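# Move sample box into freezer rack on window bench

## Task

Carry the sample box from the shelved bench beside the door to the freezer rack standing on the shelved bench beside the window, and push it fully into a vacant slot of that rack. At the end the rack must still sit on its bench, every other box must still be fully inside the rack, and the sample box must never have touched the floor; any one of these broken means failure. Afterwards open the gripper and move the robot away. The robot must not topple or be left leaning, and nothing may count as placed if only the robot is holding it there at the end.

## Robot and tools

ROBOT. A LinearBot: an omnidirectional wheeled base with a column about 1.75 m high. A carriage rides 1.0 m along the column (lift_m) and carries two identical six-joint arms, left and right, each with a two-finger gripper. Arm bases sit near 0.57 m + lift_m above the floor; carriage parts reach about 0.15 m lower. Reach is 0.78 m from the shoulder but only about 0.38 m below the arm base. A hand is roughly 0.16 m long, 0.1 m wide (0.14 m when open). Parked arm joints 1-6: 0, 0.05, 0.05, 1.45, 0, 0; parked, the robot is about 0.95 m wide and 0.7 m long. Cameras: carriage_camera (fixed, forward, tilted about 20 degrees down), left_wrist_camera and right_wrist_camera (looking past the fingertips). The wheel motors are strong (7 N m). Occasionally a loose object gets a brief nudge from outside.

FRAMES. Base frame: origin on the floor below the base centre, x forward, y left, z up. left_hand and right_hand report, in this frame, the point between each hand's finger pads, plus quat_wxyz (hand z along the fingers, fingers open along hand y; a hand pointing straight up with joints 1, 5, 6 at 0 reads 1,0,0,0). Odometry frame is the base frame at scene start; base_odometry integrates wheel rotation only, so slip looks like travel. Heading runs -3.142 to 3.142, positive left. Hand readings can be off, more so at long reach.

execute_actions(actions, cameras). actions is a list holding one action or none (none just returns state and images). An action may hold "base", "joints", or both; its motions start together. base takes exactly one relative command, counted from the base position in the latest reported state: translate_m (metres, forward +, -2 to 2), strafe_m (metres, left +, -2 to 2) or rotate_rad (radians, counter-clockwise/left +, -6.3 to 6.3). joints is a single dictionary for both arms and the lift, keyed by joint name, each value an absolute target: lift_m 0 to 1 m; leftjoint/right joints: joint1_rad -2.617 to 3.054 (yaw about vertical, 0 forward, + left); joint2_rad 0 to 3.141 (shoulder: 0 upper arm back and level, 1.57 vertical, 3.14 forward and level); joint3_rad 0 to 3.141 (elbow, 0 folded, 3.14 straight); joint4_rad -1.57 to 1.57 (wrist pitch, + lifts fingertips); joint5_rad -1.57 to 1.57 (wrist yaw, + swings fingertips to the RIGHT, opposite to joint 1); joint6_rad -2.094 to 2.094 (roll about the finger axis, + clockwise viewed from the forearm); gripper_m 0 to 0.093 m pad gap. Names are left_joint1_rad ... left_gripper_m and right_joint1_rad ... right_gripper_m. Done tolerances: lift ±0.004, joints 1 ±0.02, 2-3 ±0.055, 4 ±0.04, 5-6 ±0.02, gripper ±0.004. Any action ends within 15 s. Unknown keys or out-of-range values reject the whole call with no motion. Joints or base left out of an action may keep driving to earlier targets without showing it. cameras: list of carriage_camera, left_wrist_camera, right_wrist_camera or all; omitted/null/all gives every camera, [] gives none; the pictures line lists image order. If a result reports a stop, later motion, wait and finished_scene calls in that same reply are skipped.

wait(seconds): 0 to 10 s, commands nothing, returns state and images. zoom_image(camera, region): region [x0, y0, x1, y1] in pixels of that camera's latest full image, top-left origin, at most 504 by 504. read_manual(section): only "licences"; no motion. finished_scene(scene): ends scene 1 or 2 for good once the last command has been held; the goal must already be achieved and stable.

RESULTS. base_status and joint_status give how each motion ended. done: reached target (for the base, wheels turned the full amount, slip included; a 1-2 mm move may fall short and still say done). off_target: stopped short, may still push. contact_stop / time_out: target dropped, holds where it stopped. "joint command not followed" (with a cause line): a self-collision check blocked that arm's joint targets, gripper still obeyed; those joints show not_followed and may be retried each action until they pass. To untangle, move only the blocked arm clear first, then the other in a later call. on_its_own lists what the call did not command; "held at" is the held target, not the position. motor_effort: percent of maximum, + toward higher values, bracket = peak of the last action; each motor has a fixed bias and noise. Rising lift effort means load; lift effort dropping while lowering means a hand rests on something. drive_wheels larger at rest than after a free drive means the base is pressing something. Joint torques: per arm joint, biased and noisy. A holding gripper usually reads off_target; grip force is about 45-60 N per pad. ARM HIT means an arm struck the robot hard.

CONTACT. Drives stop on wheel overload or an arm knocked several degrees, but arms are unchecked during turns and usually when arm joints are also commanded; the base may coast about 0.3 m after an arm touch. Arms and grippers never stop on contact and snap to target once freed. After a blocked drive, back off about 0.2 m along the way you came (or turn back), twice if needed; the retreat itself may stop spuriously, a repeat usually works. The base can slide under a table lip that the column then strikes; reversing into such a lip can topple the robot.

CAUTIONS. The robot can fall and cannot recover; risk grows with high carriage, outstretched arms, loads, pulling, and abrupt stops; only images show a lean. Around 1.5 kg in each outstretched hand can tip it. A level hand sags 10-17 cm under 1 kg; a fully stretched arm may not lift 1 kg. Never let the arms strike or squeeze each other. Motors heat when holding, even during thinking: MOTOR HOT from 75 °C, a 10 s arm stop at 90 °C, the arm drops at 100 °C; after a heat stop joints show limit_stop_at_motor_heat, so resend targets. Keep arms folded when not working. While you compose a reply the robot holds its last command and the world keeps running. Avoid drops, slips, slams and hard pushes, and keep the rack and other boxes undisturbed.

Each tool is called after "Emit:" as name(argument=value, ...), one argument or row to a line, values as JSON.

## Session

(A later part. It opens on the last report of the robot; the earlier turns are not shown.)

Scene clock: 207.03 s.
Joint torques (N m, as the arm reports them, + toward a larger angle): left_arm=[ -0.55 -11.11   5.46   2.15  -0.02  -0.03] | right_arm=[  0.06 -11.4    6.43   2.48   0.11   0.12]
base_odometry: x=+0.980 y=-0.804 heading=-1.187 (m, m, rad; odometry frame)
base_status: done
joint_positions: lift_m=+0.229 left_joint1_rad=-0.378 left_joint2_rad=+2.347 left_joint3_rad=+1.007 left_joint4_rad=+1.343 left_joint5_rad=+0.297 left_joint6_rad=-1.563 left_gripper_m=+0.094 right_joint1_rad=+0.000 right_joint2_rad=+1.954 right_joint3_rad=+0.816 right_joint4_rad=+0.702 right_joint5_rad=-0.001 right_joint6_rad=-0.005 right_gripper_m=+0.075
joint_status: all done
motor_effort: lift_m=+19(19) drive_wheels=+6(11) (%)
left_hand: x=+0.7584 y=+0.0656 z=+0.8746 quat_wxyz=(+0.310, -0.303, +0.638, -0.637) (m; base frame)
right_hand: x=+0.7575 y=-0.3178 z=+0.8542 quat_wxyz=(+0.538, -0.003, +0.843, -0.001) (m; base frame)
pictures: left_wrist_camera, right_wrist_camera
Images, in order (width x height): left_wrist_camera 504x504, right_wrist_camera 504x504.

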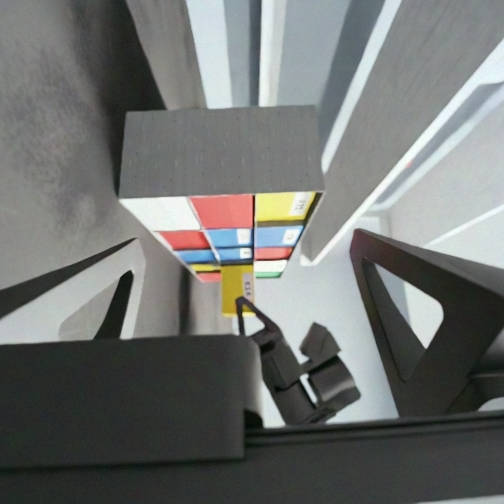

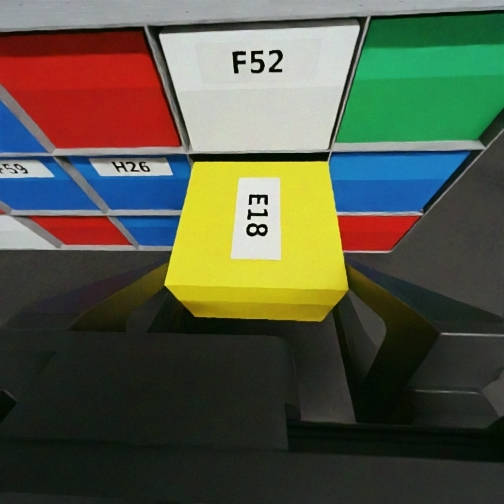

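Emit:
execute_actions(
  actions=[
    {"joints": {"lift_m": 0.2272}},
  ],
  cameras=[],
)

Emit:
execute_actions(
  actions=[
    {"base": {"translate_m": 0.013}},
  ],
  cameras=["left_wrist_camera", "right_wrist_camera"],
)

Scene clock: 214.93 s.
Joint torques (N m, as the arm reports them, + toward a larger angle): left_arm=[ -0.54 -11.09   5.44   2.15  -0.02  -0.03] | right_arm=[ -0.02 -11.25   6.56   2.47   0.11   0.12]
base_odometry: x=+0.980 y=-0.804 heading=-1.187 (m, m, rad; odometry frame)
base_status: not commanded
joint_positions: lift_m=+0.228 left_joint1_rad=-0.378 left_joint2_rad=+2.347 left_joint3_rad=+1.007 left_joint4_rad=+1.343 left_joint5_rad=+0.297 left_joint6_rad=-1.563 left_gripper_m=+0.094 right_joint1_rad=+0.000 right_joint2_rad=+1.954 right_joint3_rad=+0.816 right_joint4_rad=+0.705 right_joint5_rad=-0.001 right_joint6_rad=-0.005 right_gripper_m=+0.075
joint_status: all done
motor_effort: lift_m=+19(18) drive_wheels=+6(7) (%)
left_hand: x=+0.7584 y=+0.0656 z=+0.8733 quat_wxyz=(+0.310, -0.303, +0.638, -0.637) (m; base frame)
right_hand: x=+0.7577 y=-0.3178 z=+0.8534 quat_wxyz=(+0.539, -0.003, +0.842, -0.001) (m; base frame)
pictures: none
No camera images: the call's "cameras" was empty. Leave "cameras" out to get every camera's image.

Scene clock: 215.67 s.
Joint torques (N m, as the arm reports them, + toward a larger angle): left_arm=[ -0.49 -11.12   5.44   2.15  -0.02  -0.03] | right_arm=[ -0.05 -11.29   6.41   2.43   0.1    0.12]
base_odometry: x=+0.985 y=-0.816 heading=-1.188 (m, m, rad; odometry frame)
base_status: done
joint_positions: lift_m=+0.228 left_joint1_rad=-0.378 left_joint2_rad=+2.347 left_joint3_rad=+1.007 left_joint4_rad=+1.343 left_joint5_rad=+0.297 left_joint6_rad=-1.563 left_gripper_m=+0.094 right_joint1_rad=+0.000 right_joint2_rad=+1.954 right_joint3_rad=+0.816 right_joint4_rad=+0.707 right_joint5_rad=-0.001 right_joint6_rad=-0.005 right_gripper_m=+0.075
joint_status: not commanded
motor_effort: lift_m=+19(19) drive_wheels=+6(13) (%)
left_hand: x=+0.7584 y=+0.0656 z=+0.8733 quat_wxyz=(+0.310, -0.303, +0.638, -0.637) (m; base frame)
right_hand: x=+0.7579 y=-0.3178 z=+0.8538 quat_wxyz=(+0.540, -0.003, +0.842, -0.001) (m; base frame)
pictures: left_wrist_camera, right_wrist_camera
Images, in order (width x height): left_wrist_camera 504x504, right_wrist_camera 504x504.

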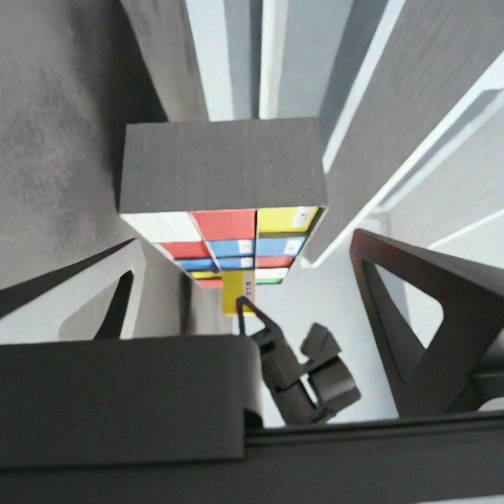

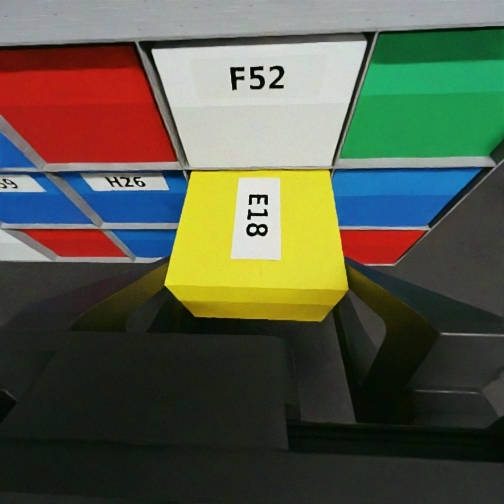

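Emit:
execute_actions(
  actions=[
    {"base": {"translate_m": 0.035}},
  ],
  cameras=["left_wrist_camera", "right_wrist_camera"],
)

Scene clock: 221.37 s.
Joint torques (N m, as the arm reports them, + toward a larger angle): left_arm=[ -0.54 -11.1    5.45   2.15  -0.02  -0.03] | right_arm=[ -0.05 -11.27   6.33   2.44   0.11   0.12]
base_odometry: x=+0.998 y=-0.848 heading=-1.189 (m, m, rad; odometry frame)
base_status: done
joint_positions: lift_m=+0.228 left_joint1_rad=-0.378 left_joint2_rad=+2.347 left_joint3_rad=+1.007 left_joint4_rad=+1.343 left_joint5_rad=+0.297 left_joint6_rad=-1.563 left_gripper_m=+0.094 right_joint1_rad=+0.000 right_joint2_rad=+1.954 right_joint3_rad=+0.816 right_joint4_rad=+0.707 right_joint5_rad=-0.001 right_joint6_rad=-0.005 right_gripper_m=+0.075
joint_status: not commanded
motor_effort: lift_m=+19(19) drive_wheels=-4(14) (%)
left_hand: x=+0.7584 y=+0.0656 z=+0.8733 quat_wxyz=(+0.309, -0.303, +0.638, -0.637) (m; base frame)
right_hand: x=+0.7580 y=-0.3178 z=+0.8539 quat_wxyz=(+0.540, -0.003, +0.842, -0.001) (m; base frame)
pictures: left_wrist_camera, right_wrist_camera
Images, in order (width x height): left_wrist_camera 504x504, right_wrist_camera 504x504.

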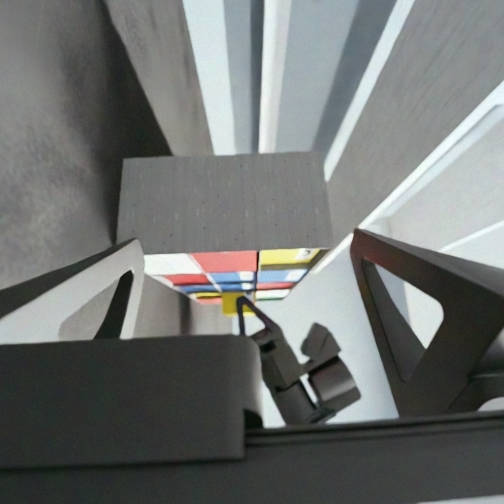

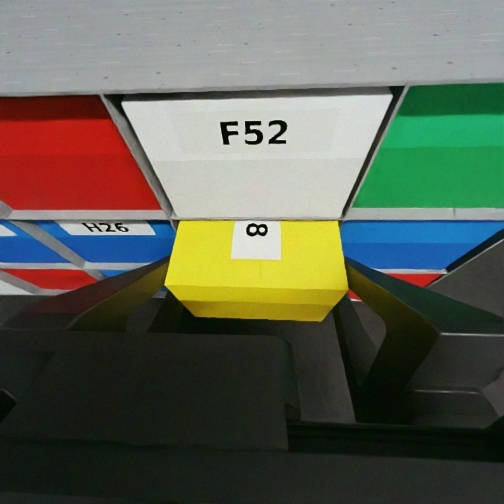

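Emit:
execute_actions(
  actions=[
    {"joints": {"right_gripper_m": 0.093, "right_joint4_rad": 0.70}},
  ],
  cameras=[],
)

Emit:
execute_actions(
  actions=[
    {"base": {"translate_m": -0.04}},
  ],
  cameras=[],
)

Emit:
execute_actions(
  actions=[
    {"joints": {"right_gripper_m": 0.03}},
  ],
  cameras=["right_wrist_camera"],
)

Scene clock: 231.53 s.
Joint torques (N m, as the arm reports them, + toward a larger angle): left_arm=[ -0.55 -11.11   5.43   2.15  -0.03  -0.03] | right_arm=[  0.04 -11.45   6.39   2.18   0.1    0.12]
base_odometry: x=+0.998 y=-0.848 heading=-1.189 (m, m, rad; odometry frame)
base_status: not commanded
joint_positions: lift_m=+0.228 left_joint1_rad=-0.378 left_joint2_rad=+2.347 left_joint3_rad=+1.007 left_joint4_rad=+1.343 left_joint5_rad=+0.297 left_joint6_rad=-1.563 left_gripper_m=+0.094 right_joint1_rad=+0.000 right_joint2_rad=+1.954 right_joint3_rad=+0.816 right_joint4_rad=+0.696 right_joint5_rad=-0.001 right_joint6_rad=-0.005 right_gripper_m=+0.093
joint_status: all done
motor_effort: lift_m=+19(19) drive_wheels=-3(3) (%)
left_hand: x=+0.7584 y=+0.0656 z=+0.8733 quat_wxyz=(+0.309, -0.303, +0.638, -0.637) (m; base frame)
right_hand: x=+0.7568 y=-0.3178 z=+0.8513 quat_wxyz=(+0.535, -0.003, +0.845, -0.001) (m; base frame)
pictures: none
No camera images: the call's "cameras" was empty. Leave "cameras" out to get every camera's image.

Scene clock: 232.63 s.
Joint torques (N m, as the arm reports them, + toward a larger angle): left_arm=[ -0.53 -11.01   5.46   2.15  -0.03  -0.03] | right_arm=[  0.12 -11.35   6.47   2.2    0.11   0.12]
base_odometry: x=+0.983 y=-0.811 heading=-1.188 (m, m, rad; odometry frame)
base_status: done
joint_positions: lift_m=+0.228 left_joint1_rad=-0.378 left_joint2_rad=+2.347 left_joint3_rad=+1.007 left_joint4_rad=+1.343 left_joint5_rad=+0.297 left_joint6_rad=-1.563 left_gripper_m=+0.094 right_joint1_rad=+0.000 right_joint2_rad=+1.954 right_joint3_rad=+0.816 right_joint4_rad=+0.696 right_joint5_rad=-0.001 right_joint6_rad=-0.005 right_gripper_m=+0.093
joint_status: not commanded
motor_effort: lift_m=+19(19) drive_wheels=+7(10) (%)
left_hand: x=+0.7584 y=+0.0656 z=+0.8734 quat_wxyz=(+0.310, -0.303, +0.638, -0.637) (m; base frame)
right_hand: x=+0.7568 y=-0.3178 z=+0.8514 quat_wxyz=(+0.535, -0.003, +0.845, -0.001) (m; base frame)
pictures: none
No camera images: the call's "cameras" was empty. Leave "cameras" out to get every camera's image.

Scene clock: 233.27 s.
Joint torques (N m, as the arm reports them, + toward a larger angle): left_arm=[ -0.55 -11.12   5.43   2.15  -0.04  -0.03] | right_arm=[  0.   -11.26   6.4    2.18   0.11   0.12]
base_odometry: x=+0.983 y=-0.811 heading=-1.188 (m, m, rad; odometry frame)
base_status: not commanded
joint_positions: lift_m=+0.228 left_joint1_rad=-0.378 left_joint2_rad=+2.347 left_joint3_rad=+1.007 left_joint4_rad=+1.343 left_joint5_rad=+0.297 left_joint6_rad=-1.563 left_gripper_m=+0.094 right_joint1_rad=+0.000 right_joint2_rad=+1.954 right_joint3_rad=+0.816 right_joint4_rad=+0.696 right_joint5_rad=-0.001 right_joint6_rad=-0.005 right_gripper_m=+0.030
joint_status: all done
motor_effort: lift_m=+19(19) drive_wheels=+6(8) (%)
left_hand: x=+0.7584 y=+0.0656 z=+0.8734 quat_wxyz=(+0.310, -0.303, +0.638, -0.637) (m; base frame)
right_hand: x=+0.7568 y=-0.3178 z=+0.8514 quat_wxyz=(+0.535, -0.003, +0.845, -0.001) (m; base frame)
pictures: right_wrist_camera
Images, in order (width x height): right_wrist_camera 504x504.

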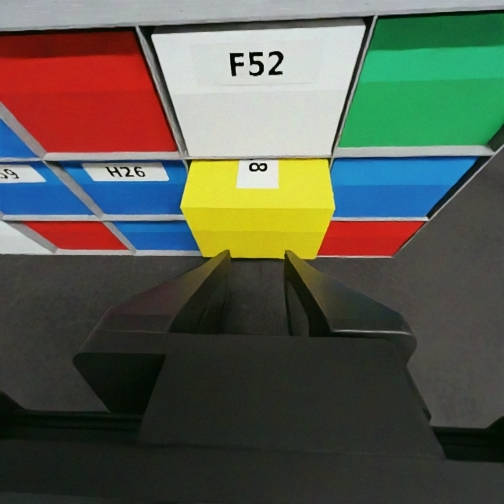

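Emit:
execute_actions(
  actions=[
    {"base": {"translate_m": 0.051}},
  ],
  cameras=["right_wrist_camera"],
)

Scene clock: 240.10 s.
Joint torques (N m, as the arm reports them, + toward a larger angle): left_arm=[ -0.54 -11.07   5.46   2.14  -0.03  -0.03] | right_arm=[  0.04 -11.38   6.39   2.17   0.1    0.12]
base_odometry: x=+1.002 y=-0.858 heading=-1.189 (m, m, rad; odometry frame)
base_status: done
joint_positions: lift_m=+0.228 left_joint1_rad=-0.378 left_joint2_rad=+2.347 left_joint3_rad=+1.007 left_joint4_rad=+1.343 left_joint5_rad=+0.297 left_joint6_rad=-1.563 left_gripper_m=+0.094 right_joint1_rad=+0.000 right_joint2_rad=+1.954 right_joint3_rad=+0.816 right_joint4_rad=+0.696 right_joint5_rad=-0.001 right_joint6_rad=-0.005 right_gripper_m=+0.030
joint_status: not commanded
motor_effort: lift_m=+19(19) drive_wheels=-3(12) (%)
left_hand: x=+0.7584 y=+0.0656 z=+0.8734 quat_wxyz=(+0.310, -0.303, +0.638, -0.637) (m; base frame)
right_hand: x=+0.7569 y=-0.3178 z=+0.8515 quat_wxyz=(+0.535, -0.003, +0.845, -0.001) (m; base frame)
pictures: right_wrist_camera
Images, in order (width x height): right_wrist_camera 504x504.

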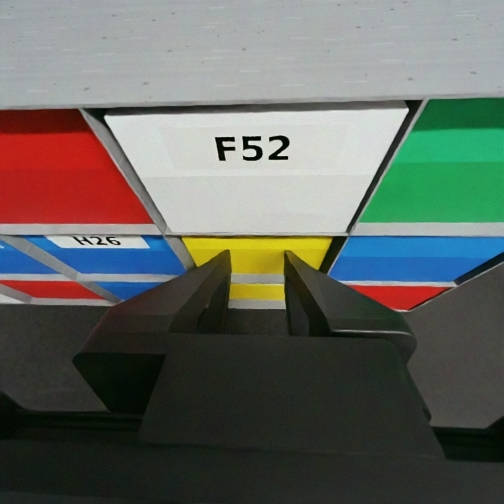

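Emit:
execute_actions(
  actions=[
    {"base": {"translate_m": -0.03}},
  ],
  cameras=["left_wrist_camera", "right_wrist_camera"],
)

Emit:
zoom_image(
  camera="right_wrist_camera",
  region=[0, 130, 252, 300],
)

Emit:
zoom_image(
  camera="right_wrist_camera",
  region=[252, 130, 504, 300],
)

Scene clock: 256.00 s.
Joint torques (N m, as the arm reports them, + toward a larger angle): left_arm=[ -0.54 -11.14   5.47   2.15  -0.03  -0.03] | right_arm=[ -0.02 -11.45   6.36   2.15   0.11   0.12]
base_odometry: x=+0.991 y=-0.831 heading=-1.188 (m, m, rad; odometry frame)
base_status: done
joint_positions: lift_m=+0.228 left_joint1_rad=-0.378 left_joint2_rad=+2.347 left_joint3_rad=+1.007 left_joint4_rad=+1.343 left_joint5_rad=+0.297 left_joint6_rad=-1.563 left_gripper_m=+0.094 right_joint1_rad=+0.000 right_joint2_rad=+1.954 right_joint3_rad=+0.816 right_joint4_rad=+0.696 right_joint5_rad=-0.001 right_joint6_rad=-0.005 right_gripper_m=+0.030
joint_status: not commanded
motor_effort: lift_m=+19(19) drive_wheels=+6(12) (%)
left_hand: x=+0.7584 y=+0.0656 z=+0.8734 quat_wxyz=(+0.310, -0.303, +0.638, -0.637) (m; base frame)
right_hand: x=+0.7569 y=-0.3178 z=+0.8515 quat_wxyz=(+0.535, -0.003, +0.845, -0.001) (m; base frame)
pictures: left_wrist_camera, right_wrist_camera
Images, in order (width x height): left_wrist_camera 504x504, right_wrist_camera 504x504.

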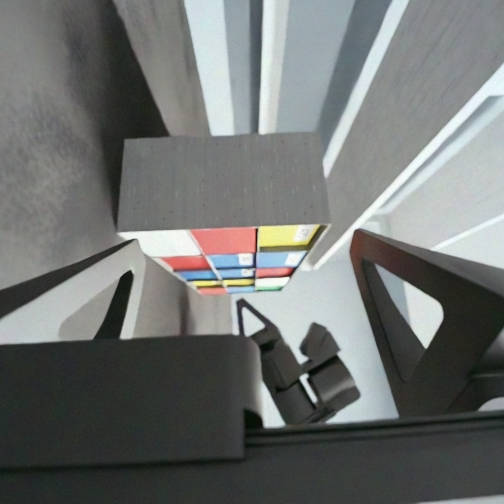

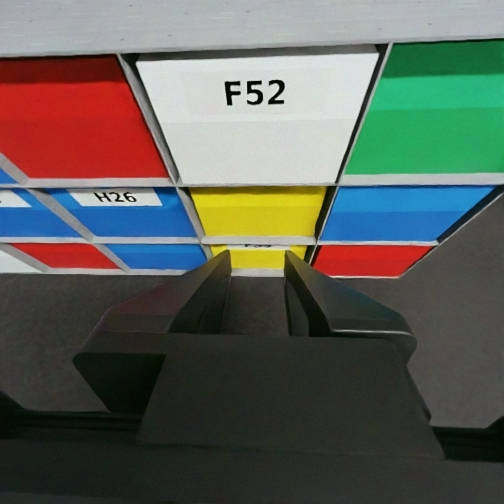

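Region (0, 130, 252, 300) of right_wrist_camera's 504x504 image, scaled by 2.000, with more detail than that image has; it fills the top 340 rows of this view, and the rest is white.

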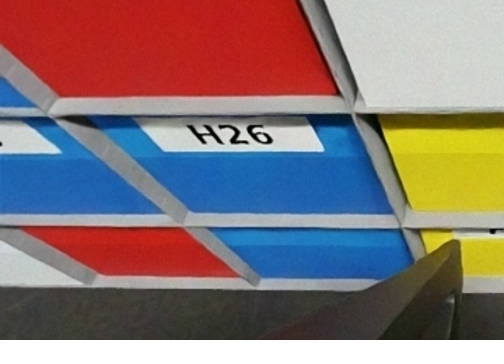

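Region (252, 130, 504, 300) of right_wrist_camera's 504x504 image, scaled by 2.000, with more detail than that image has; it fills the top 340 rows of this view, and the rest is white.

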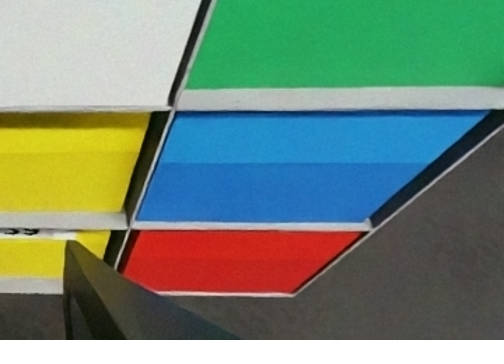

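Emit:
execute_actions(
  actions=[
    {"base": {"translate_m": -0.15}, "joints": {"left_joint1_rad": 0, "left_joint2_rad": 0.05, "left_joint3_rad": 0.05, "left_joint4_rad": 1.45, "left_joint5_rad": 0, "left_joint6_rad": 0, "right_joint2_rad": 0.05, "right_joint3_rad": 0.05, "right_gripper_m": 0.093}},
  ],
  cameras=["carriage_camera"],
)

Emit:
zoom_image(
  camera="carriage_camera",
  region=[230, 230, 430, 350],
)

Scene clock: 271.70 s.
Joint torques (N m, as the arm reports them, + toward a larger angle): left_arm=[-0.42  2.1   4.99 -0.19 -0.01  0.03] | right_arm=[0.01 1.12 6.05 1.32 0.1  0.12]
base_odometry: x=+0.935 y=-0.691 heading=-1.188 (m, m, rad; odometry frame)
base_status: done
joint_positions: lift_m=+0.228 left_joint1_rad=+0.000 left_joint2_rad=+0.064 left_joint3_rad=+0.064 left_joint4_rad=+1.454 left_joint5_rad=-0.005 left_joint6_rad=-0.007 left_gripper_m=+0.094 right_joint1_rad=+0.000 right_joint2_rad=+0.068 right_joint3_rad=+0.061 right_joint4_rad=+0.703 right_joint5_rad=-0.001 right_joint6_rad=-0.005 right_gripper_m=+0.093
joint_status: all done
motor_effort: lift_m=+19(19) drive_wheels=+1(11) (%)
left_hand: x=+0.2889 y=+0.3189 z=+1.2298 quat_wxyz=(+0.998, -0.003, +0.059, -0.003) (m; base frame)
right_hand: x=+0.4491 y=-0.3178 z=+1.1428 quat_wxyz=(+0.906, -0.002, +0.423, -0.002) (m; base frame)
pictures: carriage_camera
Images, in order (width x height): carriage_camera 504x504.

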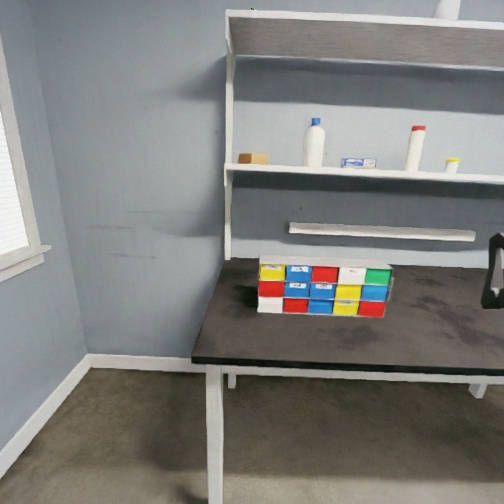

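Region (230, 230, 430, 350) of carriage_camera's 504x504 image, scaled by 2.520, with more detail than that image has; it fills the top 302 rows of this view, and the rest is white.

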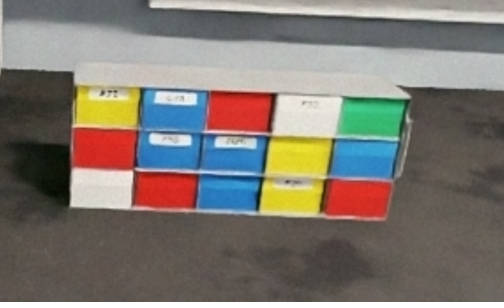

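Emit:
finished_scene(
  scene=2,
)

The scene is finished: the task was done.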